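# Restock wall glove dispenser with two boxes from cart

## Task

Take both new glove boxes off the cart and place them in the vacant slots of the wall-mounted glove dispenser. The cart and the pedal bin may be moved. At the end, release the boxes and back the robot away. If the robot tips over or is left leaning, the task fails.

## Robot and tools

Robot: a Hello Robot Stretch 4, about 1.6 m tall. It has one arm. It sits on an omni-wheel base whose rim reaches at most 0.23 m from the base origin. A lift rides up a mast, an arm telescopes forward from it, a three-joint wrist is at the arm's end, and a two-finger gripper is on the wrist. Some objects, such as the cart and pedal bin, can be shoved aside. A loose item may occasionally be nudged by something outside the robot's control.

Frames: the base frame has its origin on the floor under the base centre, x forward, y left, z up. hand_pose is reported in this frame and marks a point midway between the fingers, 0.015 m back from the tips. The reported value may be slightly wrong. The odometry frame is the base frame as it stood at the scene's start. base_odometry counts only wheel rotation, so slipping looks like travel. Its heading runs -3.142 to 3.142, positive to the left. If turned_by_wheels and turned_by_imu differ by more than about 0.1 rad, the base probably bumped something or slipped. base_tilt is in degrees; forward and right lean are positive, with a fixed bias of up to about 1.5 degrees.

Tool execute_actions: the argument actions is a list holding exactly one action, or empty to just read state and images. The optional cameras list picks from head_camera, head_left_camera, head_right_camera, wrist_camera, all. Omitted, null or all returns every camera; [] returns none. An action can contain base, joints, or both, plus optional pace and contact_limits. Alternatively it contains only end_of_arm: "enable_torque", which re-powers wrist or gripper motors that have shut off.
- base: a single relative command, measured from where the base last reported itself. translate_m drives straight, metres, forward positive, -2 to 2. strafe_m slides sideways, metres, left positive, -2 to 2. rotate_rad spins in place, radians, counter-clockwise (left) positive, -3.2 to 3.2.
- joints: absolute targets by name, not offsets. lift_m 0 to 1.2 m; arm_m 0 to 0.55 m of extension; wrist_yaw_rad -1.134 to 4.276 (0 ahead, positive left, 3.14 folded back, above 3.4 the arm may block); wrist_pitch_rad -1.117 to 4.259 (0 level, 1.57 pointing down); wrist_roll_rad -1.117 to 4.259 (0 fingers level, positive turns clockwise seen from behind); gripper_m 0 to 0.08 m finger gap. Done tolerances: lift and arm ±0.004, yaw and roll ±0.02, pitch ±0.05, gripper ±0.002. A joint target outside its range is clipped and reported; any other bad value or unknown key rejects the whole call.
- pace: "slow", "default", "fast" or "max"; base speed up to 0.1/0.3/0.4/0.6 m/s and turn up to 1/2/3/4 rad/s. With the lift above 0.2 these caps shrink, to 0.3 m/s and 1 rad/s at 1.2.
- contact_limits: only arm_m, 0 (gentlest) to 0.75 (firmest), default 0.5; the arm stops when it pushes that hard.
Motions within an action start together. Each action lasts at most 15 s. Joints or base omitted from an action may still be pushing toward an earlier target. A reported stop means the rest of that reply's calls are skipped.

Tool wait: seconds from 0 to 10; the robot keeps holding, and the same state and images come back. Tool zoom_image: camera name and region [x0, y0, x1, y1] in pixels of that camera's latest full image, at most 504 by 504. Tool finished_scene: scene number (1 or 2); call it only once the boxes are set, released and the robot has backed off. It cannot be reversed.

Cameras: head_camera at the mast top looks ahead and down (turn the base to look elsewhere), 420x560. head_left_camera and head_right_camera are fisheyes beside it, looking more steeply down and showing the base and arm, 420x672. wrist_camera looks along the fingers, with the tips near the bottom of its 616x392 image.

Result lines: base_status and joint_status give how each motion ended. done means reached; for the base it only means the wheels turned the full amount. off_target means it stopped short and may keep pushing. contact_stop_at_<key> means it hit something; that part goes slack, so a lift may sag and a base may roll. limit_stop_at_<name> means a built-in limit acted. limit_stop_at_tilt means a lean over 6 degrees; lift, arm and wheels go slack and ignore commands until upright. limit_stop_at_own_body means self-collision; moving away still works. torque_fault means a wrist or gripper motor went limp; resend end_of_arm enable_torque. on_its_own lists things not commanded this call; its "held at" is the held target, not the position. lidar_m gives 12 distances in metres, in 30-degree sectors: 1st ahead, counter-clockwise (4th left, 7th behind, 10th right). "-" means nothing seen or closer than 0.25 m, and it misses clear items and thin legs. wrist_depth_mm is a 7x7 grid of depths, 100 to 2000 mm, from top left. motor_effort is percent of maximum, with the peak in brackets, each with a fixed bias.

Gripping: command a gap smaller than the object. After a grip, off_target means something is held. A gripper effort lasting beyond about 50 trips a fault and may drop the item. A level gripper carrying over about 2.7 kg faults the wrist.

Cautions: for a first wrist unfold, send lift_m 0.4 with wrist_yaw_rad 0 together. Avoid self-stops with the gripper tilted up (pitch below -0.2) and rolled (roll below -0.4 or above 4). Don't drive or turn with over 1 kg held and arm_m above 0.2, especially fast. Avoid steady hard shoves, above all with the gripper high. Avoid drops, slams and hard hits. Keep robot motion time short; thinking time while the robot holds does not count toward it.

Each tool is called after "Call:" as name(argument=value, ...) on one line, values as JSON.

## Session

Call:
execute_actions(actions=[])

Scene clock: 0.00 s.
base_odometry: x=+0.000 y=+0.000 heading=+0.000 (m, m, rad; odometry frame)
turned_by_wheels: +0.000 (rad since the last result)
turned_by_imu: +0.000 (rad since the last result)
base_tilt: forward=+0.1 right=+0.0 (deg)
lidar_m: 2.20 1.83 2.55 2.22 2.24 1.79 0.90 0.90 1.07 2.12 2.07 2.47
base_status: not commanded
joint_positions: lift_m=+0.213 arm_m=-0.001 wrist_yaw_rad=+3.057 wrist_pitch_rad=+0.001 wrist_roll_rad=+0.018 gripper_m=+0.040
joint_status: not commanded
motor_effort: lift_m=+20 arm_m=-1 wrist_yaw_rad=-1 wrist_pitch_rad=-9 wrist_roll_rad=-2 gripper_m=+0 wheel_0=+0 wheel_1=-1 wheel_2=+0 (%)
hand_pose: x=-0.0345 y=+0.1052 z=+0.3910 quat_wxyz=(+0.043, +0.000, +0.009, +0.999) (m; base frame)
wrist_depth_mm: 148 150 1430 1863 1983 - - / - 149 1078 1756 1921 - - / - 126 202 1808 1983 - - / 108 146 242 1808 1863 - - / 145 991 1098 1808 1983 - - / 946 1008 1078 1464 1808 1921 1756 / 976 1025 111 1118 135 1182 1118
pictures: head_camera, head_left_camera, head_right_camera, wrist_camera
Images, in order (width x height): head_camera 420x560, head_left_camera 420x672, head_right_camera 420x672, wrist_camera 616x392.

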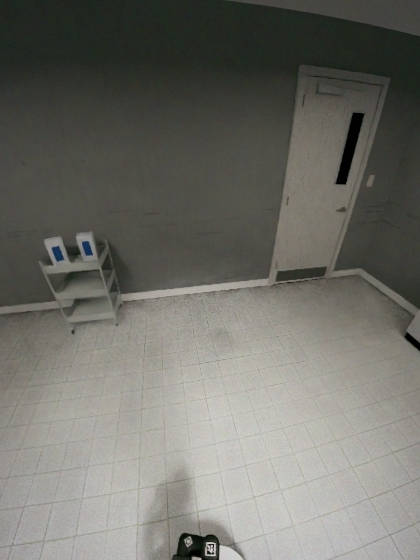

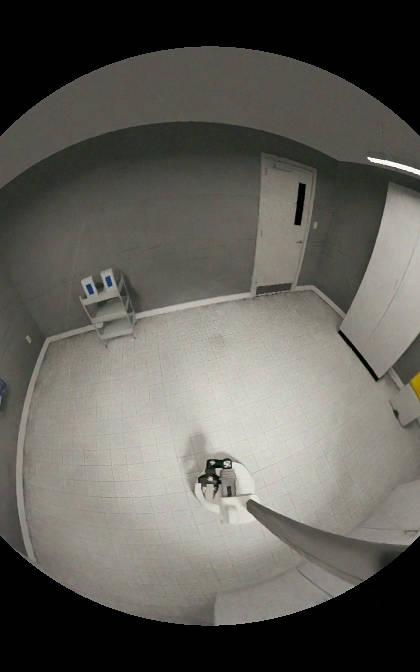

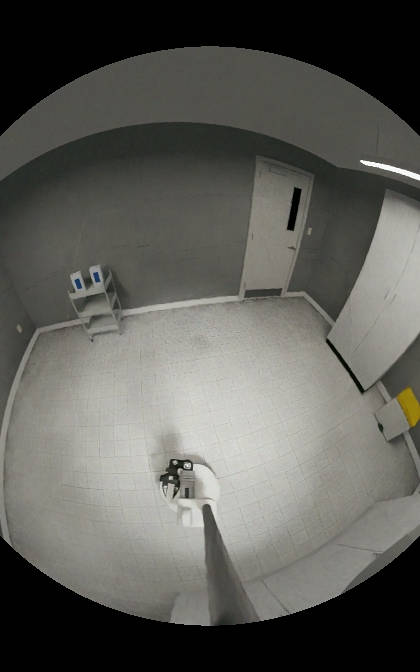

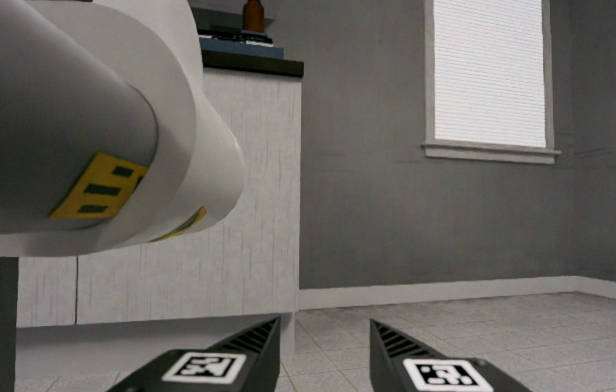

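Something blue on left wall.

Call:
execute_actions(actions=[{"base":{"rotate_rad":1.4},"joints":{"lift_m":0.8,"wrist_yaw_rad":0,"gripper_m":0.08},"pace":"fast"}])

Scene clock: 7.83 s.
base_odometry: x=+0.000 y=+0.000 heading=+1.400 (m, m, rad; odometry frame)
turned_by_wheels: +1.400 (rad since the last result)
turned_by_imu: +1.371 (rad since the last result)
base_tilt: forward=+0.0 right=+0.1 (deg)
lidar_m: 2.23 2.20 1.96 0.93 0.92 1.01 1.50 2.07 2.20 2.24 1.83 1.91
base_status: done
joint_positions: lift_m=+0.800 arm_m=-0.001 wrist_yaw_rad=+0.001 wrist_pitch_rad=+0.001 wrist_roll_rad=+0.018 gripper_m=+0.080
joint_status: all done
motor_effort: lift_m=+22(24) arm_m=-1(1) wrist_yaw_rad=-2(9) wrist_pitch_rad=-9(9) wrist_roll_rad=-3(1) gripper_m=+2(3) wheel_0=+1(10) wheel_1=+0(12) wheel_2=+2(10) (%)
hand_pose: x=+0.3827 y=-0.0873 z=+0.9777 quat_wxyz=(+1.000, +0.009, +0.001, +0.000) (m; base frame)
wrist_depth_mm: 1756 1921 - - - - - / 1808 1921 - - - - - / 1756 1983 - - - - - / 1756 1863 - - - - - / 1708 1863 - - - - - / 1756 1863 - - - - - / 1708 110 141 - - 125 1983
pictures: head_camera, head_left_camera, head_right_camera, wrist_camera
Images, in order (width x height): head_camera 420x560, head_left_camera 420x672, head_right_camera 420x672, wrist_camera 616x392.

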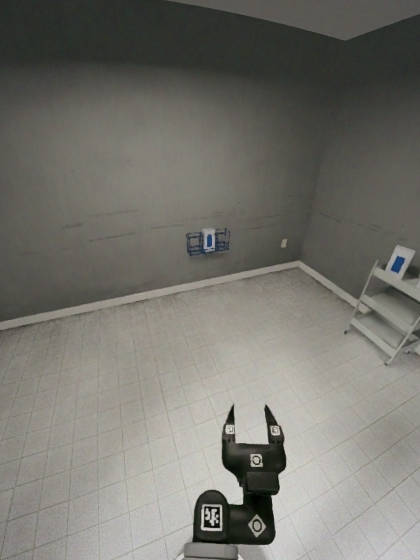

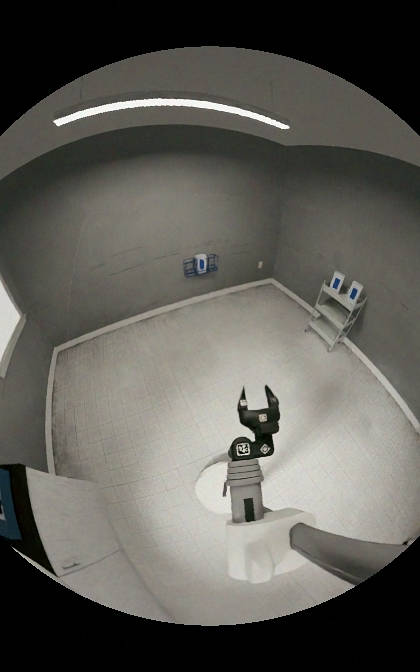

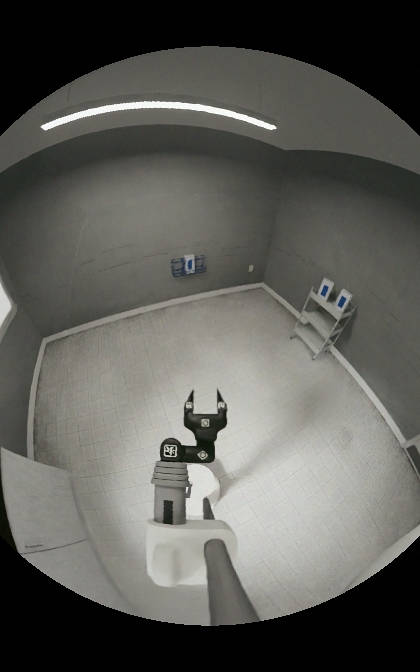

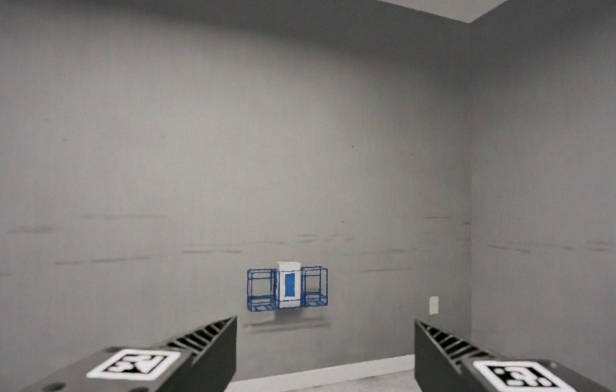

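Call:
execute_actions(actions=[{"base":{"rotate_rad":-1.22},"joints":{"lift_m":0.75},"pace":"fast"}], cameras=[])

Call:
execute_actions(actions=[{"base":{"strafe_m":0.8},"pace":"fast"}], cameras=[])

Call:
execute_actions(actions=[{"base":{"translate_m":0.8},"pace":"fast"}])

Scene clock: 20.43 s.
base_odometry: x=+0.000 y=+0.000 heading=+0.181 (m, m, rad; odometry frame)
turned_by_wheels: -1.220 (rad since the last result)
turned_by_imu: -1.195 (rad since the last result)
base_tilt: forward=+0.0 right=+0.2 (deg)
lidar_m: 2.18 1.84 2.27 2.22 2.28 0.99 0.91 0.92 1.27 2.06 2.10 2.31
base_status: done
joint_positions: lift_m=+0.750 arm_m=-0.001 wrist_yaw_rad=+0.000 wrist_pitch_rad=+0.001 wrist_roll_rad=+0.018 gripper_m=+0.080
joint_status: all done
motor_effort: lift_m=+19(20) arm_m=-1(1) wrist_yaw_rad=-1(2) wrist_pitch_rad=-9(9) wrist_roll_rad=-1(1) gripper_m=+3(3) wheel_0=+1(7) wheel_1=+3(10) wheel_2=+0(7) (%)
hand_pose: x=+0.3827 y=-0.0874 z=+0.9280 quat_wxyz=(+1.000, +0.009, +0.001, +0.000) (m; base frame)
wrist_depth_mm: - - - - - - - / - - - - - - - / - - - - - - - / - - - 1983 - - 1983 / 1921 1708 1983 - - 1983 - / 1983 1921 1983 - 1983 - - / 1983 110 140 - 1983 125 1921
pictures: none
No camera images: the call's "cameras" was empty. Leave "cameras" out to get every camera's image.

Scene clock: 23.67 s.
base_odometry: x=-0.144 y=+0.787 heading=+0.181 (m, m, rad; odometry frame)
turned_by_wheels: +0.000 (rad since the last result)
turned_by_imu: +0.002 (rad since the last result)
base_tilt: forward=-0.1 right=+0.1 (deg)
lidar_m: 1.70 2.13 1.43 1.40 1.45 1.65 1.56 1.05 1.30 2.86 2.88 2.28
base_status: done
joint_positions: lift_m=+0.750 arm_m=-0.001 wrist_yaw_rad=+0.000 wrist_pitch_rad=+0.001 wrist_roll_rad=+0.018 gripper_m=+0.080
joint_status: not commanded
motor_effort: lift_m=+19(19) arm_m=-1(1) wrist_yaw_rad=-1(0) wrist_pitch_rad=-9(9) wrist_roll_rad=-2(1) gripper_m=+2(2) wheel_0=+1(13) wheel_1=-1(15) wheel_2=+0(1) (%)
hand_pose: x=+0.3827 y=-0.0874 z=+0.9280 quat_wxyz=(+1.000, +0.009, +0.001, +0.000) (m; base frame)
wrist_depth_mm: - 1983 - 1983 - - - / 1983 1983 1983 1983 - 1983 - / 1983 1983 - - - - 1983 / 1921 1983 1983 1983 - - 1983 / 1921 - 1983 1808 1983 - 1921 / 1921 1983 1983 1808 1921 1983 - / 1921 110 141 1863 1983 124 1983
pictures: none
No camera images: the call's "cameras" was empty. Leave "cameras" out to get every camera's image.

Scene clock: 27.07 s.
base_odometry: x=+0.643 y=+0.931 heading=+0.181 (m, m, rad; odometry frame)
turned_by_wheels: +0.001 (rad since the last result)
turned_by_imu: +0.000 (rad since the last result)
base_tilt: forward=+0.1 right=+0.1 (deg)
lidar_m: 0.91 0.93 1.52 1.34 1.48 1.99 2.03 1.80 2.39 2.78 2.05 1.44
base_status: done
joint_positions: lift_m=+0.750 arm_m=-0.001 wrist_yaw_rad=+0.000 wrist_pitch_rad=+0.001 wrist_roll_rad=+0.018 gripper_m=+0.080
joint_status: not commanded
motor_effort: lift_m=+19(19) arm_m=-1(1) wrist_yaw_rad=+0(0) wrist_pitch_rad=-9(9) wrist_roll_rad=-2(2) gripper_m=+4(1) wheel_0=+1(7) wheel_1=+3(9) wheel_2=+2(14) (%)
hand_pose: x=+0.3827 y=-0.0874 z=+0.9280 quat_wxyz=(+1.000, +0.009, +0.001, +0.000) (m; base frame)
wrist_depth_mm: 1182 1182 1182 1205 1205 1205 1182 / 1160 1205 1182 1182 1182 1182 1160 / 1182 1182 1182 1182 1182 1160 1182 / 1160 1160 1160 1160 1182 1182 1182 / 1160 1160 1160 1160 1182 1182 1182 / 1160 1160 820 891 1160 1160 1182 / 1138 110 140 715 1160 125 1160
pictures: head_camera, head_left_camera, head_right_camera, wrist_camera
Images, in order (width x height): head_camera 420x560, head_left_camera 420x672, head_right_camera 420x672, wrist_camera 616x392.

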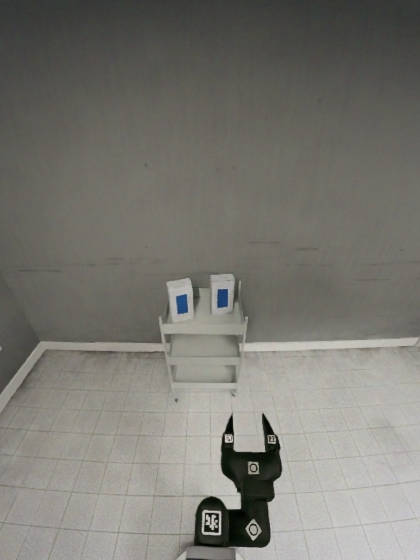

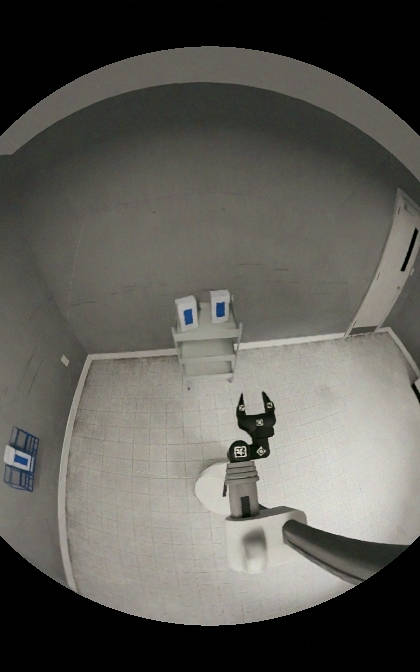

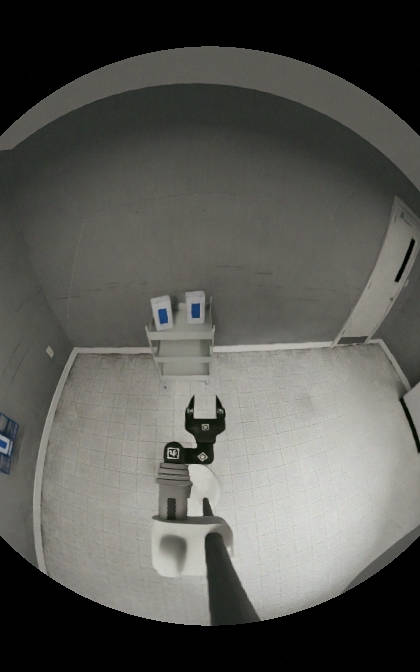

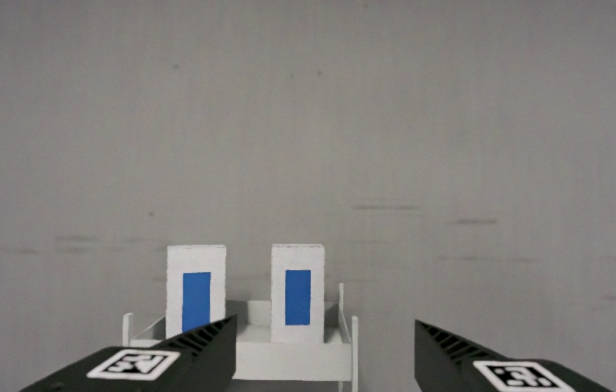

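Call:
execute_actions(actions=[{"base":{"translate_m":0.45},"joints":{"lift_m":1.1,"wrist_pitch_rad":1.57,"wrist_roll_rad":1.57},"pace":"fast"}], cameras=[])

Call:
execute_actions(actions=[{"joints":{"arm_m":0.4},"pace":"fast"}])

Scene clock: 36.40 s.
base_odometry: x=+1.086 y=+1.012 heading=+0.182 (m, m, rad; odometry frame)
turned_by_wheels: +0.000 (rad since the last result)
turned_by_imu: +0.000 (rad since the last result)
base_tilt: forward=+0.0 right=+0.0 (deg)
lidar_m: 0.48 0.50 1.26 1.44 1.43 2.01 2.25 2.26 2.94 2.79 1.36 0.49
base_status: done
joint_positions: lift_m=+1.100 arm_m=-0.001 wrist_yaw_rad=+0.000 wrist_pitch_rad=+1.570 wrist_roll_rad=+1.570 gripper_m=+0.080
joint_status: all done
motor_effort: lift_m=+22(24) arm_m=-1(1) wrist_yaw_rad=+0(2) wrist_pitch_rad=+0(6) wrist_roll_rad=+0(1) gripper_m=+1(1) wheel_0=+2(9) wheel_1=+2(10) wheel_2=+1(9) (%)
hand_pose: x=+0.1702 y=-0.0874 z=+1.0654 quat_wxyz=(+0.501, +0.500, +0.500, -0.499) (m; base frame)
wrist_depth_mm: 1025 1281 1281 1281 1255 1229 1255 / 1008 1281 1281 1308 1229 1255 1229 / 1008 1255 1281 1229 1229 1229 1205 / 931 1255 1255 1205 1205 1205 1205 / 569 842 1229 1205 991 750 397 / 569 831 1098 1205 991 1160 1160 / 569 110 141 1229 1205 124 1205
pictures: none
No camera images: the call's "cameras" was empty. Leave "cameras" out to get every camera's image.

Scene clock: 38.33 s.
base_odometry: x=+1.086 y=+1.012 heading=+0.182 (m, m, rad; odometry frame)
turned_by_wheels: +0.000 (rad since the last result)
turned_by_imu: +0.000 (rad since the last result)
base_tilt: forward=+0.1 right=+0.1 (deg)
lidar_m: 0.47 0.49 1.24 1.42 1.43 2.03 2.25 2.26 2.93 2.78 1.34 0.49
base_status: not commanded
joint_positions: lift_m=+1.100 arm_m=+0.399 wrist_yaw_rad=+0.000 wrist_pitch_rad=+1.570 wrist_roll_rad=+1.570 gripper_m=+0.080
joint_status: all done
motor_effort: lift_m=+22(22) arm_m=+7(6) wrist_yaw_rad=-1(0) wrist_pitch_rad=+0(0) wrist_roll_rad=+0(0) gripper_m=+3(1) wheel_0=+2(2) wheel_1=+3(2) wheel_2=+0(0) (%)
hand_pose: x=+0.5700 y=-0.0874 z=+1.0654 quat_wxyz=(+0.501, +0.500, +0.500, -0.499) (m; base frame)
wrist_depth_mm: 484 723 1281 1255 1205 1205 1255 / 484 723 1281 1255 1255 1229 1205 / 480 715 1255 1255 1229 1205 1205 / 480 661 1160 1229 1205 1229 1182 / 477 580 564 554 1205 1008 991 / 477 580 315 544 1205 976 976 / 473 110 141 544 549 124 1160
pictures: head_camera, head_left_camera, head_right_camera, wrist_camera
Images, in order (width x height): head_camera 420x560, head_left_camera 420x672, head_right_camera 420x672, wrist_camera 616x392.

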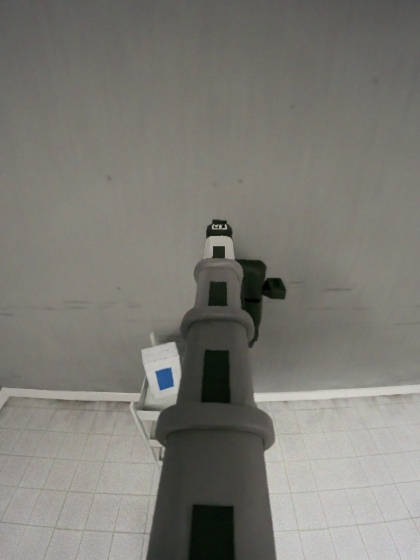

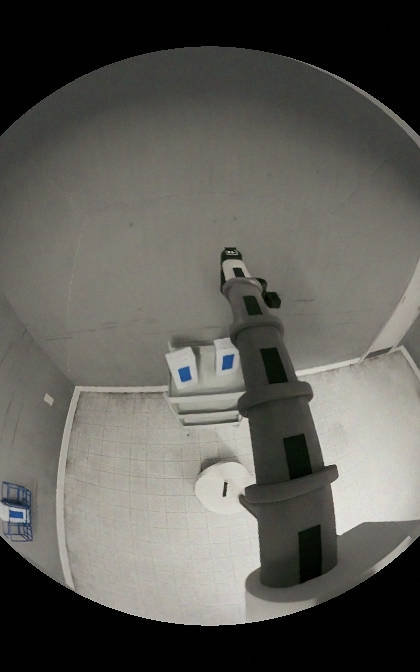

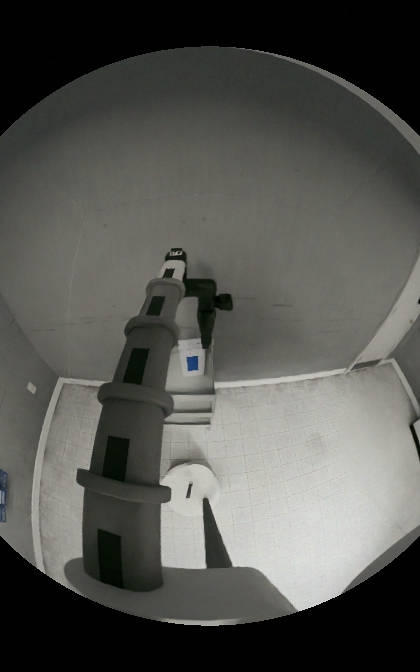

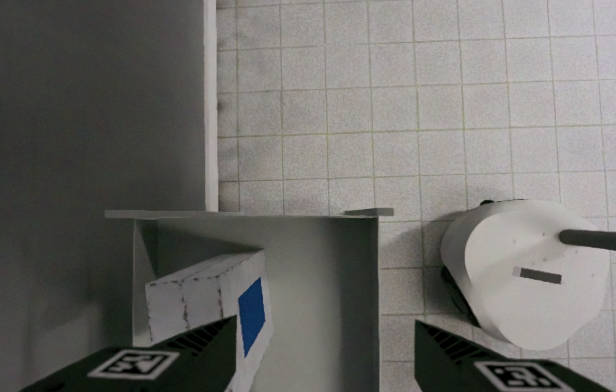

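Call:
execute_actions(actions=[{"base":{"strafe_m":0.04},"joints":{"arm_m":0.51,"lift_m":1.0}}], cameras=["wrist_camera","head_right_camera"])

Scene clock: 48.23 s.
base_odometry: x=+1.079 y=+1.052 heading=+0.182 (m, m, rad; odometry frame)
turned_by_wheels: +0.000 (rad since the last result)
turned_by_imu: +0.000 (rad since the last result)
base_tilt: forward=+0.0 right=+0.0 (deg)
lidar_m: 0.47 0.49 1.25 1.42 1.39 1.99 2.27 2.26 2.99 2.83 1.36 0.50
base_status: done
joint_positions: lift_m=+1.000 arm_m=+0.509 wrist_yaw_rad=+0.000 wrist_pitch_rad=+1.570 wrist_roll_rad=+1.570 gripper_m=+0.080
joint_status: all done
motor_effort: lift_m=+17(21) arm_m=+7(7) wrist_yaw_rad=-1(0) wrist_pitch_rad=-1(0) wrist_roll_rad=-1(1) gripper_m=-1(2) wheel_0=-2(11) wheel_1=+3(11) wheel_2=+0(1) (%)
hand_pose: x=+0.6799 y=-0.0874 z=+0.9658 quat_wxyz=(+0.500, +0.500, +0.500, -0.500) (m; base frame)
wrist_depth_mm: 338 500 946 1160 1182 1138 1118 / 340 500 946 1160 1138 1118 1118 / 336 496 946 1138 1138 1118 1138 / 332 496 459 459 452 445 1098 / 330 488 455 214 452 445 878 / 329 484 455 213 445 442 866 / 325 110 140 211 210 124 891
pictures: head_right_camera, wrist_camera
Images, in order (width x height): head_right_camera 420x672, wrist_camera 616x392.

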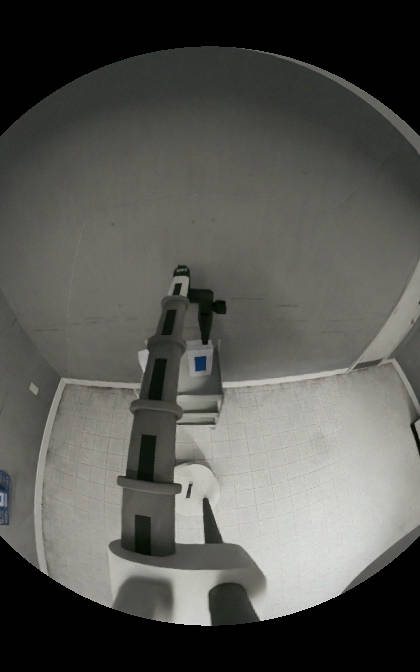

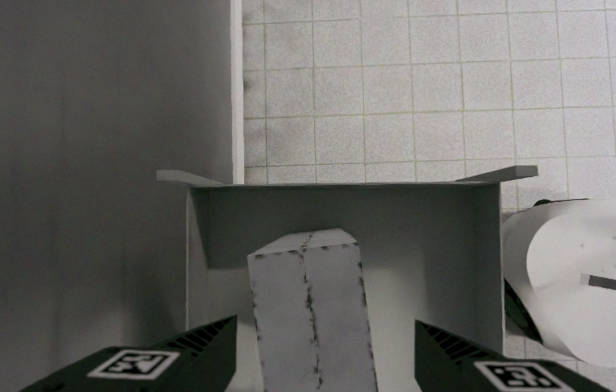

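Call:
execute_actions(actions=[{"base":{"strafe_m":0.03},"joints":{"arm_m":0.515,"wrist_roll_rad":1.47}}], cameras=[])

Call:
execute_actions(actions=[{"joints":{"lift_m":0.965},"pace":"slow"}], cameras=["wrist_camera","head_right_camera"])

Scene clock: 59.40 s.
base_odometry: x=+1.073 y=+1.081 heading=+0.182 (m, m, rad; odometry frame)
turned_by_wheels: +0.000 (rad since the last result)
turned_by_imu: +0.000 (rad since the last result)
base_tilt: forward=+0.0 right=+0.1 (deg)
lidar_m: 0.47 0.50 1.24 1.36 1.36 1.94 2.35 2.27 3.02 2.86 1.39 0.50
base_status: done
joint_positions: lift_m=+1.000 arm_m=+0.514 wrist_yaw_rad=+0.000 wrist_pitch_rad=+1.570 wrist_roll_rad=+1.470 gripper_m=+0.080
joint_status: all done
motor_effort: lift_m=+17(18) arm_m=+7(7) wrist_yaw_rad=-1(0) wrist_pitch_rad=-1(1) wrist_roll_rad=-1(0) gripper_m=+1(1) wheel_0=+0(10) wheel_1=+2(11) wheel_2=+0(0) (%)
hand_pose: x=+0.6849 y=-0.0874 z=+0.9658 quat_wxyz=(+0.525, +0.474, +0.524, -0.474) (m; base frame)
wrist_depth_mm: 303 439 759 1182 1160 1138 1118 / 306 445 778 1138 1118 1138 1118 / 310 455 621 1118 1160 1138 1078 / 319 466 462 455 452 445 1098 / 320 469 452 215 445 442 878 / 325 488 452 213 439 442 866 / 327 110 140 212 210 124 866
pictures: none
No camera images: the call's "cameras" was empty. Leave "cameras" out to get every camera's image.

Scene clock: 60.53 s.
base_odometry: x=+1.073 y=+1.081 heading=+0.182 (m, m, rad; odometry frame)
turned_by_wheels: +0.000 (rad since the last result)
turned_by_imu: +0.000 (rad since the last result)
base_tilt: forward=+0.0 right=+0.1 (deg)
lidar_m: 0.47 0.50 1.23 1.34 1.36 1.94 2.36 2.27 2.99 2.86 1.37 0.51
base_status: not commanded
joint_positions: lift_m=+0.965 arm_m=+0.514 wrist_yaw_rad=+0.000 wrist_pitch_rad=+1.570 wrist_roll_rad=+1.470 gripper_m=+0.080
joint_status: all done
motor_effort: lift_m=+17(16) arm_m=+7(6) wrist_yaw_rad=-1(1) wrist_pitch_rad=-1(1) wrist_roll_rad=-3(3) gripper_m=+2(1) wheel_0=+0(0) wheel_1=+3(2) wheel_2=+0(0) (%)
hand_pose: x=+0.6849 y=-0.0874 z=+0.9308 quat_wxyz=(+0.525, +0.474, +0.524, -0.474) (m; base frame)
wrist_depth_mm: 304 436 778 1138 1118 1098 1098 / 307 442 798 1118 1118 1078 1078 / 312 449 433 1098 1098 1098 1078 / 317 466 424 181 418 413 1042 / 320 473 418 179 410 410 831 / 327 484 418 177 177 407 842 / 327 110 140 177 175 125 842
pictures: head_right_camera, wrist_camera
Images, in order (width x height): head_right_camera 420x672, wrist_camera 616x392.

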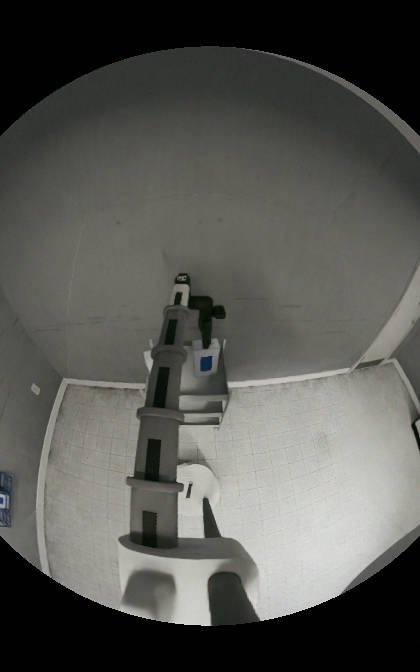

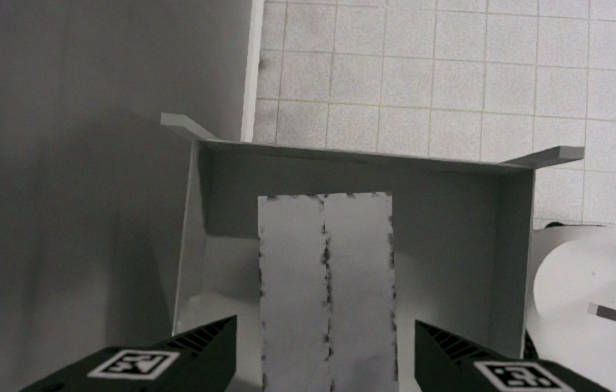

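Call:
execute_actions(actions=[{"joints":{"lift_m":0.922}}], cameras=[])

Call:
execute_actions(actions=[{"joints":{"gripper_m":0.03}}], cameras=["wrist_camera"])

Call:
execute_actions(actions=[{"joints":{"lift_m":1.03}}], cameras=["wrist_camera","head_right_camera"])

Scene clock: 67.83 s.
base_odometry: x=+1.073 y=+1.081 heading=+0.182 (m, m, rad; odometry frame)
turned_by_wheels: +0.000 (rad since the last result)
turned_by_imu: +0.000 (rad since the last result)
base_tilt: forward=+0.1 right=+0.2 (deg)
lidar_m: 0.46 0.51 1.23 1.35 1.36 1.93 2.36 2.27 3.00 2.86 1.38 0.50
base_status: not commanded
joint_positions: lift_m=+0.922 arm_m=+0.514 wrist_yaw_rad=+0.000 wrist_pitch_rad=+1.570 wrist_roll_rad=+1.470 gripper_m=+0.080
joint_status: all done
motor_effort: lift_m=+17(17) arm_m=+7(6) wrist_yaw_rad=-2(1) wrist_pitch_rad=+0(0) wrist_roll_rad=-3(2) gripper_m=+0(3) wheel_0=+0(0) wheel_1=+2(2) wheel_2=+0(1) (%)
hand_pose: x=+0.6849 y=-0.0874 z=+0.8877 quat_wxyz=(+0.525, +0.474, +0.524, -0.474) (m; base frame)
wrist_depth_mm: 304 433 768 1078 1078 1025 1060 / 309 418 798 1060 1060 1025 1042 / 310 433 384 382 1042 1025 1008 / 317 436 379 137 370 370 676 / 322 442 379 136 135 366 788 / 327 427 366 135 134 366 778 / 327 110 135 134 133 124 788
pictures: none
No camera images: the call's "cameras" was empty. Leave "cameras" out to get every camera's image.

Scene clock: 68.80 s.
base_odometry: x=+1.073 y=+1.081 heading=+0.182 (m, m, rad; odometry frame)
turned_by_wheels: +0.000 (rad since the last result)
turned_by_imu: +0.000 (rad since the last result)
base_tilt: forward=+0.1 right=+0.0 (deg)
lidar_m: 0.47 0.50 1.23 1.36 1.37 1.93 2.35 2.25 3.01 2.85 1.37 0.51
base_status: not commanded
joint_positions: lift_m=+0.922 arm_m=+0.514 wrist_yaw_rad=+0.000 wrist_pitch_rad=+1.570 wrist_roll_rad=+1.470 gripper_m=+0.060
joint_status: gripper_m off_target (ended at +0.060, target +0.030)
on_its_own: gripper_m is held at +0.056, not at your +0.030, by its contact guard: the fingers met something
motor_effort: lift_m=+17(17) arm_m=+6(7) wrist_yaw_rad=-2(0) wrist_pitch_rad=-1(1) wrist_roll_rad=-3(3) gripper_m=-30(25) wheel_0=+0(0) wheel_1=+2(2) wheel_2=+0(1) (%)
hand_pose: x=+0.6849 y=-0.0874 z=+0.8877 quat_wxyz=(+0.525, +0.474, +0.524, -0.474) (m; base frame)
wrist_depth_mm: 306 436 768 1098 1060 1060 1042 / 307 421 788 1060 1042 1042 1042 / 314 430 382 379 1042 1042 1042 / 319 436 382 138 370 370 683 / 322 445 377 136 135 368 788 / 325 424 375 135 134 364 788 / 330 343 132 135 133 336 788
pictures: wrist_camera
Images, in order (width x height): wrist_camera 616x392.

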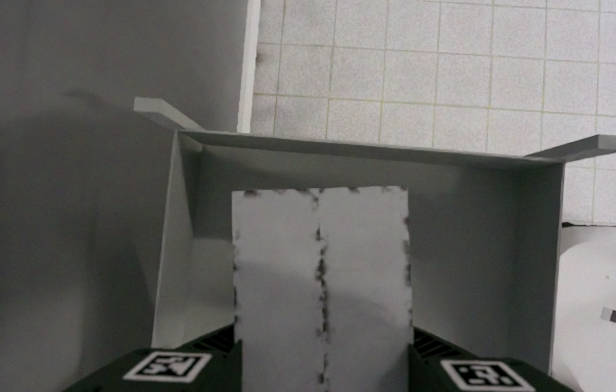

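Scene clock: 70.30 s.
base_odometry: x=+1.073 y=+1.081 heading=+0.182 (m, m, rad; odometry frame)
turned_by_wheels: +0.000 (rad since the last result)
turned_by_imu: +0.000 (rad since the last result)
base_tilt: forward=+0.1 right=-0.1 (deg)
lidar_m: 0.46 0.50 1.24 1.36 1.37 1.93 2.35 2.28 3.00 2.87 1.39 0.50
base_status: not commanded
joint_positions: lift_m=+1.030 arm_m=+0.514 wrist_yaw_rad=+0.000 wrist_pitch_rad=+1.570 wrist_roll_rad=+1.470 gripper_m=+0.060
joint_status: all done
on_its_own: gripper_m is held at +0.056, not at your +0.030, by its contact guard: the fingers met something
motor_effort: lift_m=+25(26) arm_m=+7(6) wrist_yaw_rad=-1(1) wrist_pitch_rad=-1(1) wrist_roll_rad=-2(2) gripper_m=-29(30) wheel_0=+0(0) wheel_1=+2(2) wheel_2=+0(0) (%)
hand_pose: x=+0.6849 y=-0.0874 z=+0.9952 quat_wxyz=(+0.525, +0.474, +0.524, -0.474) (m; base frame)
wrist_depth_mm: 306 442 778 1182 1182 1160 1138 / 309 449 798 1182 1160 1160 1118 / 312 459 683 1138 1160 1138 1138 / 319 466 492 139 477 477 1118 / 320 477 484 137 136 477 917 / 327 484 462 136 135 469 891 / 332 407 132 135 133 410 891
pictures: head_right_camera, wrist_camera
Images, in order (width x height): head_right_camera 420x672, wrist_camera 616x392.

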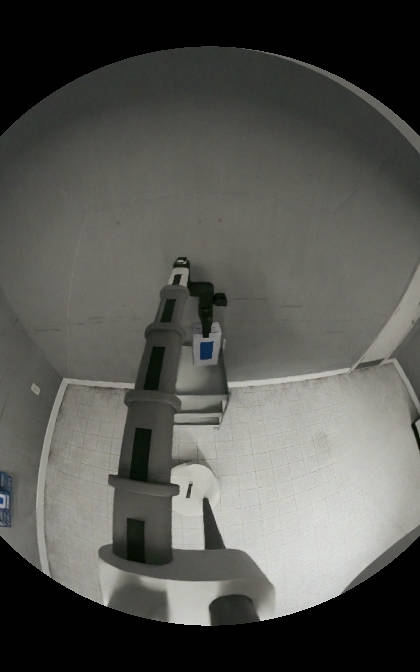

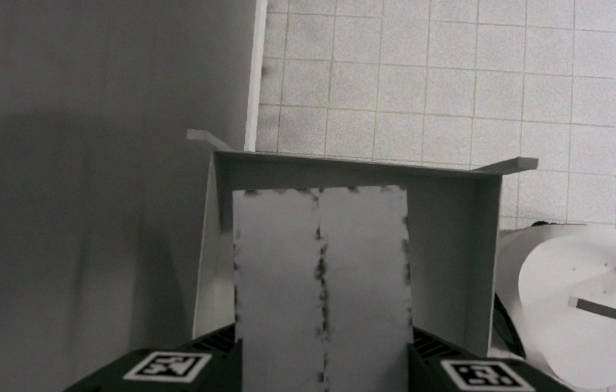

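Call:
execute_actions(actions=[{"base":{"translate_m":-0.4},"joints":{"arm_m":0.15,"wrist_roll_rad":1.57}}], cameras=[])

Call:
execute_actions(actions=[{"base":{"rotate_rad":1.6},"joints":{"lift_m":0.9},"pace":"slow"}], cameras=[])

Call:
execute_actions(actions=[{"base":{"translate_m":0.7}}])

Scene clock: 82.00 s.
base_odometry: x=+0.680 y=+1.009 heading=+0.182 (m, m, rad; odometry frame)
turned_by_wheels: +0.000 (rad since the last result)
turned_by_imu: +0.000 (rad since the last result)
base_tilt: forward=-0.1 right=+0.1 (deg)
lidar_m: 0.25 1.34 1.47 1.27 1.34 1.90 2.41 1.88 2.47 2.87 1.94 0.29
base_status: done
joint_positions: lift_m=+1.030 arm_m=+0.151 wrist_yaw_rad=+0.000 wrist_pitch_rad=+1.570 wrist_roll_rad=+1.570 gripper_m=+0.060
joint_status: all done
on_its_own: gripper_m is held at +0.056, not at your +0.030, by its contact guard: the fingers met something
motor_effort: lift_m=+24(25) arm_m=-6(9) wrist_yaw_rad=-1(2) wrist_pitch_rad=-2(3) wrist_roll_rad=-1(3) gripper_m=-30(29) wheel_0=-1(7) wheel_1=-4(9) wheel_2=+0(10) (%)
hand_pose: x=+0.3221 y=-0.0874 z=+0.9952 quat_wxyz=(+0.500, +0.500, +0.500, -0.500) (m; base frame)
wrist_depth_mm: 1229 1229 1205 1182 1182 1182 1138 / 1229 1182 1182 1182 1182 1138 1138 / 1205 1182 1205 1138 1160 1138 1118 / 778 1182 1182 138 946 1160 1138 / 778 1160 1182 137 136 917 1098 / 778 1160 1138 136 135 891 1098 / 759 991 133 135 133 931 1118
pictures: none
No camera images: the call's "cameras" was empty. Leave "cameras" out to get every camera's image.

Scene clock: 84.87 s.
base_odometry: x=+0.680 y=+1.009 heading=+1.781 (m, m, rad; odometry frame)
turned_by_wheels: +1.599 (rad since the last result)
turned_by_imu: +1.566 (rad since the last result)
base_tilt: forward=-0.1 right=+0.0 (deg)
lidar_m: 0.27 1.43 1.92 2.12 1.90 2.53 2.95 1.90 0.93 0.86 1.33 0.27
base_status: done
joint_positions: lift_m=+0.900 arm_m=+0.151 wrist_yaw_rad=+0.000 wrist_pitch_rad=+1.570 wrist_roll_rad=+1.570 gripper_m=+0.060
joint_status: all done
on_its_own: gripper_m is held at +0.056, not at your +0.030, by its contact guard: the fingers met something
motor_effort: lift_m=+20(23) arm_m=-6(6) wrist_yaw_rad=-1(0) wrist_pitch_rad=-1(1) wrist_roll_rad=-1(3) gripper_m=-29(29) wheel_0=-3(6) wheel_1=-5(9) wheel_2=-2(7) (%)
hand_pose: x=+0.3222 y=-0.0874 z=+0.8656 quat_wxyz=(+0.500, +0.500, +0.500, -0.500) (m; base frame)
wrist_depth_mm: 1078 1060 1060 1025 1042 1042 991 / 1078 1060 1060 1042 1025 1008 1008 / 1078 1060 1042 1025 1025 1025 991 / 1098 1060 1042 139 831 809 991 / 1060 1060 1025 137 136 788 778 / 1025 1025 1025 137 135 788 976 / 1060 1025 133 135 134 778 960
pictures: none
No camera images: the call's "cameras" was empty. Leave "cameras" out to get every camera's image.

Scene clock: 88.70 s.
base_odometry: x=+0.534 y=+1.693 heading=+1.781 (m, m, rad; odometry frame)
turned_by_wheels: +0.000 (rad since the last result)
turned_by_imu: +0.000 (rad since the last result)
base_tilt: forward=+0.0 right=+0.1 (deg)
lidar_m: 0.29 0.61 0.96 2.43 2.21 2.61 3.83 1.25 1.01 1.29 1.00 0.29
base_status: done
joint_positions: lift_m=+0.900 arm_m=+0.151 wrist_yaw_rad=+0.000 wrist_pitch_rad=+1.570 wrist_roll_rad=+1.570 gripper_m=+0.060
joint_status: not commanded
on_its_own: gripper_m is held at +0.056, not at your +0.030, by its contact guard: the fingers met something
motor_effort: lift_m=+20(20) arm_m=-6(7) wrist_yaw_rad=+0(0) wrist_pitch_rad=+0(0) wrist_roll_rad=-1(2) gripper_m=-29(31) wheel_0=+1(6) wheel_1=+4(9) wheel_2=+1(12) (%)
hand_pose: x=+0.3222 y=-0.0874 z=+0.8655 quat_wxyz=(+0.500, +0.500, +0.500, -0.500) (m; base frame)
wrist_depth_mm: 512 759 1060 1025 1042 1042 1025 / 508 750 1042 1042 1042 1042 1008 / 512 759 1060 1060 1025 1025 1025 / 508 759 1042 139 831 820 1008 / 480 750 1008 137 136 798 778 / 508 741 1042 136 135 788 976 / 452 473 132 135 133 778 976
pictures: head_camera, head_left_camera, head_right_camera, wrist_camera
Images, in order (width x height): head_camera 420x560, head_left_camera 420x672, head_right_camera 420x672, wrist_camera 616x392.

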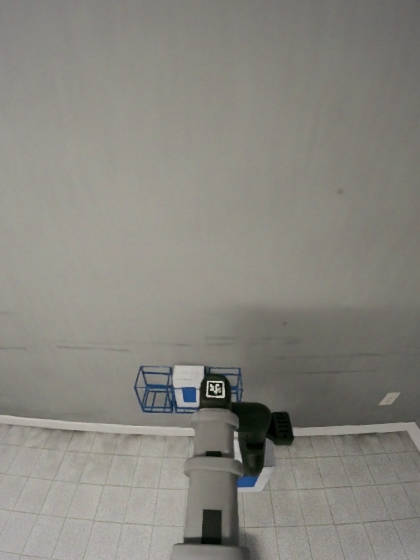

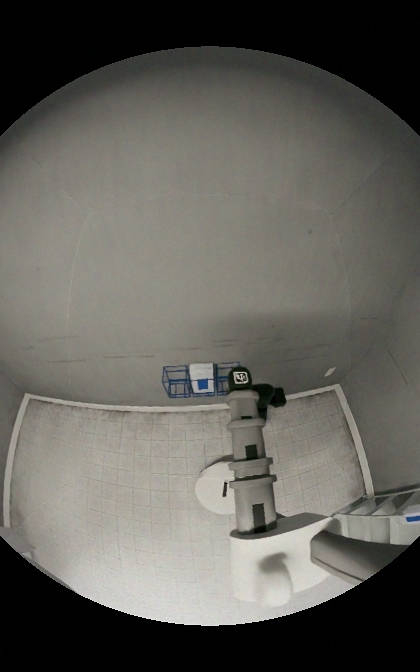

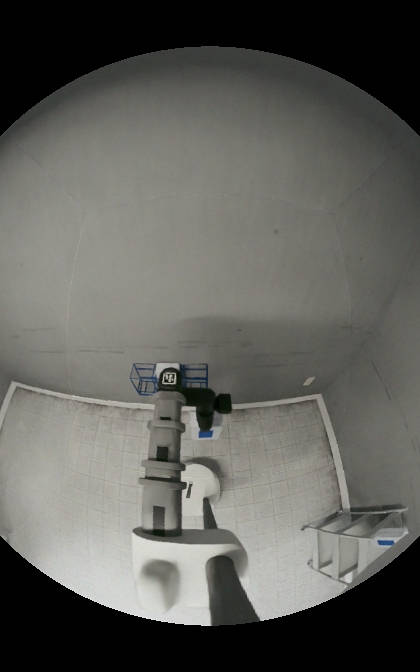

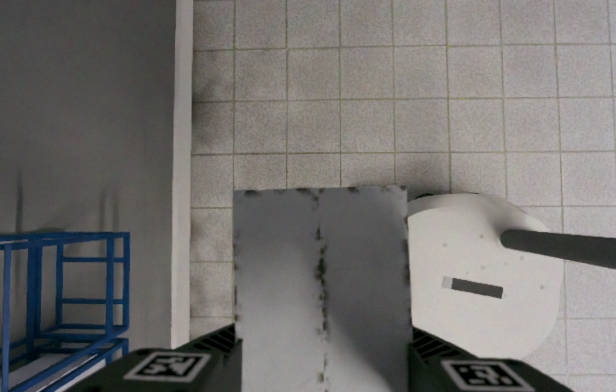

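Call:
execute_actions(actions=[{"base":{"strafe_m":0.058},"joints":{"arm_m":0.39},"pace":"slow"}])

Scene clock: 97.47 s.
base_odometry: x=+0.477 y=+1.681 heading=+1.781 (m, m, rad; odometry frame)
turned_by_wheels: +0.000 (rad since the last result)
turned_by_imu: +0.000 (rad since the last result)
base_tilt: forward=+0.0 right=+0.0 (deg)
lidar_m: 0.51 0.61 0.95 2.38 2.14 2.47 3.79 1.33 1.04 1.33 1.01 0.54
base_status: done
joint_positions: lift_m=+0.900 arm_m=+0.389 wrist_yaw_rad=+0.000 wrist_pitch_rad=+1.570 wrist_roll_rad=+1.570 gripper_m=+0.060
joint_status: all done
on_its_own: gripper_m is held at +0.056, not at your +0.030, by its contact guard: the fingers met something
motor_effort: lift_m=+20(20) arm_m=+7(7) wrist_yaw_rad=-1(1) wrist_pitch_rad=+0(0) wrist_roll_rad=-1(1) gripper_m=-31(29) wheel_0=-3(8) wheel_1=+6(10) wheel_2=+0(0) (%)
hand_pose: x=+0.5599 y=-0.0874 z=+0.8655 quat_wxyz=(+0.500, +0.500, +0.500, -0.500) (m; base frame)
wrist_depth_mm: 195 286 535 1042 1042 1042 1042 / 194 285 530 1025 1042 1025 1025 / 195 289 535 1025 1008 1008 1008 / 195 286 455 139 1008 991 1008 / 193 285 427 137 136 831 778 / 194 285 410 136 135 842 778 / 194 236 133 135 133 768 778
pictures: head_camera, head_left_camera, head_right_camera, wrist_camera
Images, in order (width x height): head_camera 420x560, head_left_camera 420x672, head_right_camera 420x672, wrist_camera 616x392.

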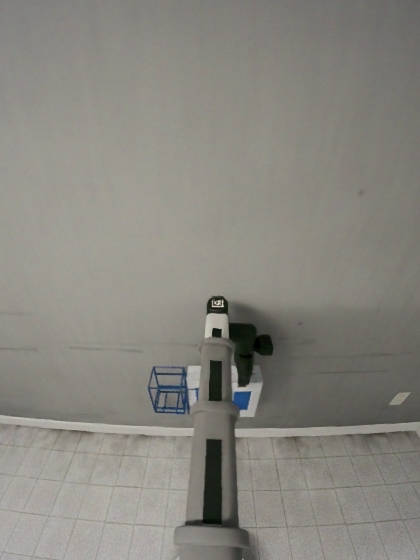

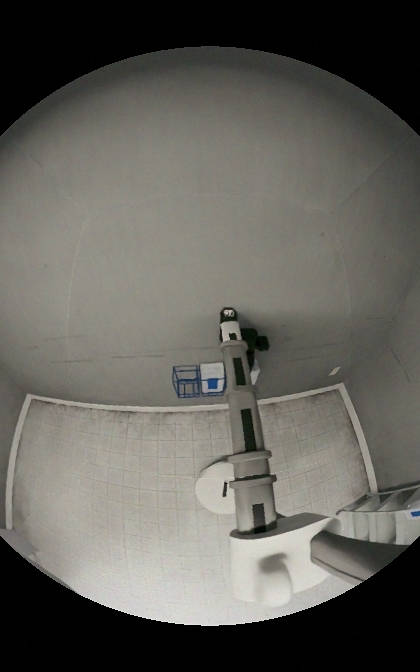

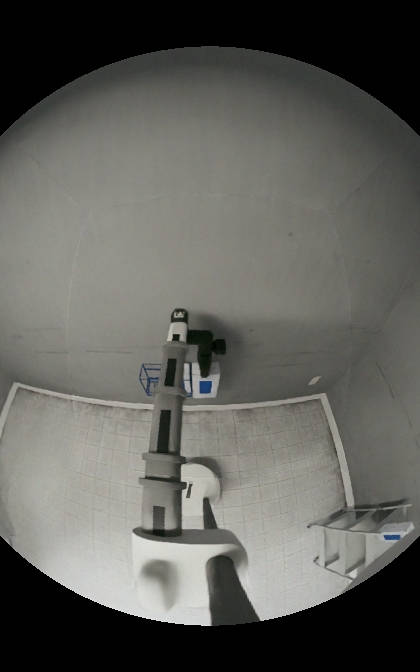

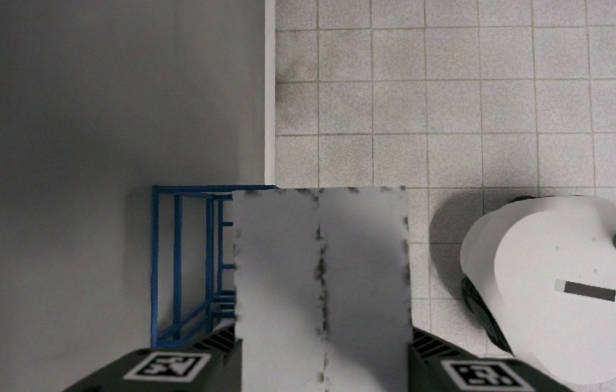

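Call:
execute_actions(actions=[{"joints":{"lift_m":1.0}}], cameras=["wrist_camera"])

Call:
execute_actions(actions=[{"joints":{"arm_m":0.485},"pace":"slow","contact_limits":{"arm_m":0.2}}])

Scene clock: 110.00 s.
base_odometry: x=+0.477 y=+1.681 heading=+1.781 (m, m, rad; odometry frame)
turned_by_wheels: +0.000 (rad since the last result)
turned_by_imu: +0.000 (rad since the last result)
base_tilt: forward=+0.0 right=+0.0 (deg)
lidar_m: 0.49 0.60 0.96 2.38 2.15 2.49 3.81 1.34 1.04 1.33 1.01 0.54
base_status: not commanded
joint_positions: lift_m=+1.000 arm_m=+0.389 wrist_yaw_rad=+0.000 wrist_pitch_rad=+1.570 wrist_roll_rad=+1.570 gripper_m=+0.060
joint_status: all done
on_its_own: gripper_m is held at +0.056, not at your +0.030, by its contact guard: the fingers met something
motor_effort: lift_m=+25(25) arm_m=+7(7) wrist_yaw_rad=-1(0) wrist_pitch_rad=+0(0) wrist_roll_rad=-2(1) gripper_m=-29(29) wheel_0=-3(3) wheel_1=+6(6) wheel_2=+0(1) (%)
hand_pose: x=+0.5599 y=-0.0874 z=+0.9652 quat_wxyz=(+0.500, +0.500, +0.500, -0.500) (m; base frame)
wrist_depth_mm: 194 286 535 1160 1118 1098 1118 / 195 287 539 1160 1138 1118 1138 / 195 286 530 1138 1138 1118 1098 / 195 286 424 138 1118 1118 1118 / 195 286 415 137 137 891 878 / 195 286 413 136 135 891 878 / 193 238 133 135 133 878 866
pictures: wrist_camera
Images, in order (width x height): wrist_camera 616x392.

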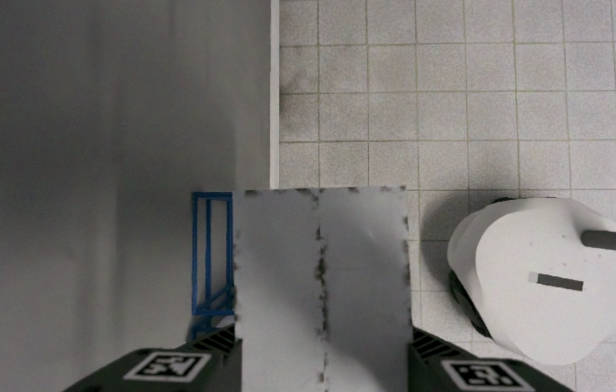

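Scene clock: 111.93 s.
base_odometry: x=+0.477 y=+1.681 heading=+1.781 (m, m, rad; odometry frame)
turned_by_wheels: +0.000 (rad since the last result)
turned_by_imu: +0.001 (rad since the last result)
base_tilt: forward=+0.0 right=+0.0 (deg)
lidar_m: 0.57 0.59 0.96 2.37 2.17 2.48 3.78 1.33 1.02 1.34 1.03 0.60
base_status: not commanded
joint_positions: lift_m=+1.000 arm_m=+0.470 wrist_yaw_rad=-0.008 wrist_pitch_rad=+1.579 wrist_roll_rad=+1.570 gripper_m=+0.060
joint_status: arm_m contact_stop (moved +0.081 of +0.096)
on_its_own: gripper_m is held at +0.056, not at your +0.030, by its contact guard: the fingers met something; arm_m is slack since a contact_stop (your +0.485 is given up); wrist_yaw_rad is at rest, and its effort (+20) is outside its rest range (-13 to +13); wrist_pitch_rad is at rest, and its effort (-26) is outside its rest range (-23 to +23)
motor_effort: lift_m=+21(25) arm_m=+0(18) wrist_yaw_rad=+20(35) wrist_pitch_rad=-26(45) wrist_roll_rad=-1(2) gripper_m=-29(32) wheel_0=+3(3) wheel_1=+5(6) wheel_2=-6(5) (%)
contact_limits: arm_m 0.2
hand_pose: x=+0.6388 y=-0.0874 z=+0.9655 quat_wxyz=(+0.496, +0.500, +0.500, -0.504) (m; base frame)
wrist_depth_mm: 106 138 267 1160 1160 1138 1138 / 106 139 263 1160 1118 1118 1118 / 106 138 263 1118 1138 1118 1118 / 106 138 232 139 1118 1118 1098 / 105 138 207 138 136 991 878 / 105 137 206 136 135 1078 878 / 102 113 132 135 133 931 1078
pictures: head_camera, head_left_camera, head_right_camera, wrist_camera
Images, in order (width x height): head_camera 420x560, head_left_camera 420x672, head_right_camera 420x672, wrist_camera 616x392.

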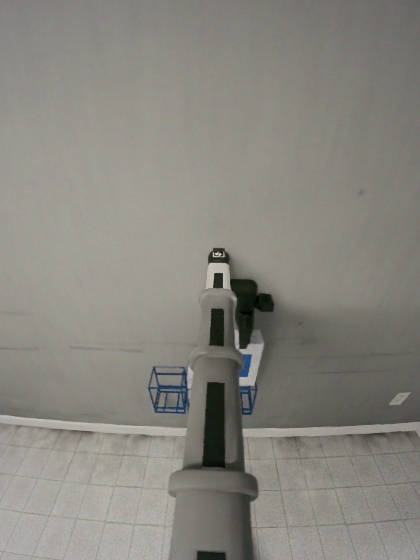

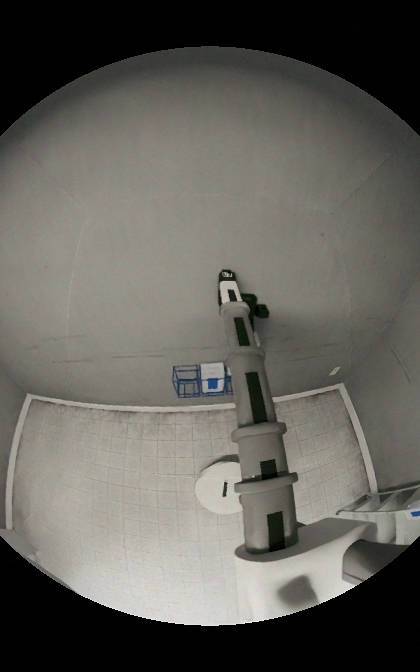

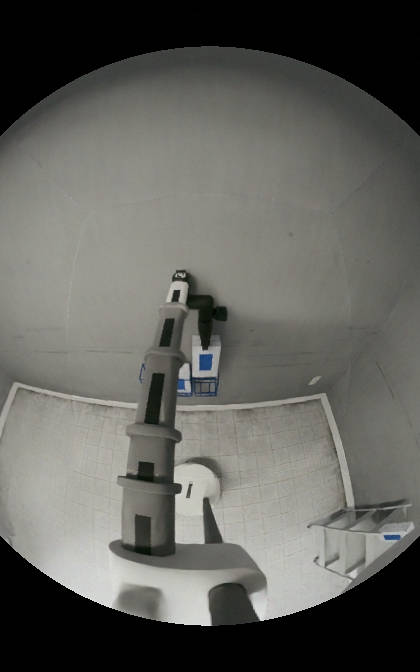

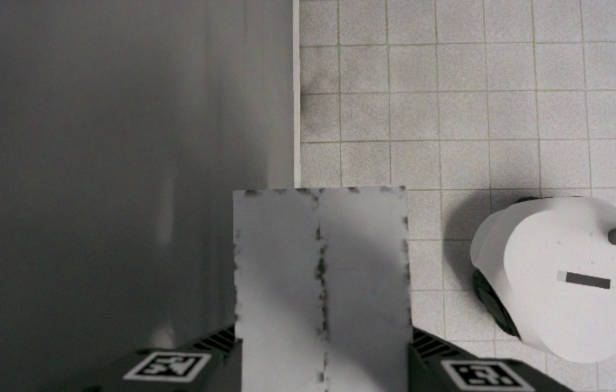

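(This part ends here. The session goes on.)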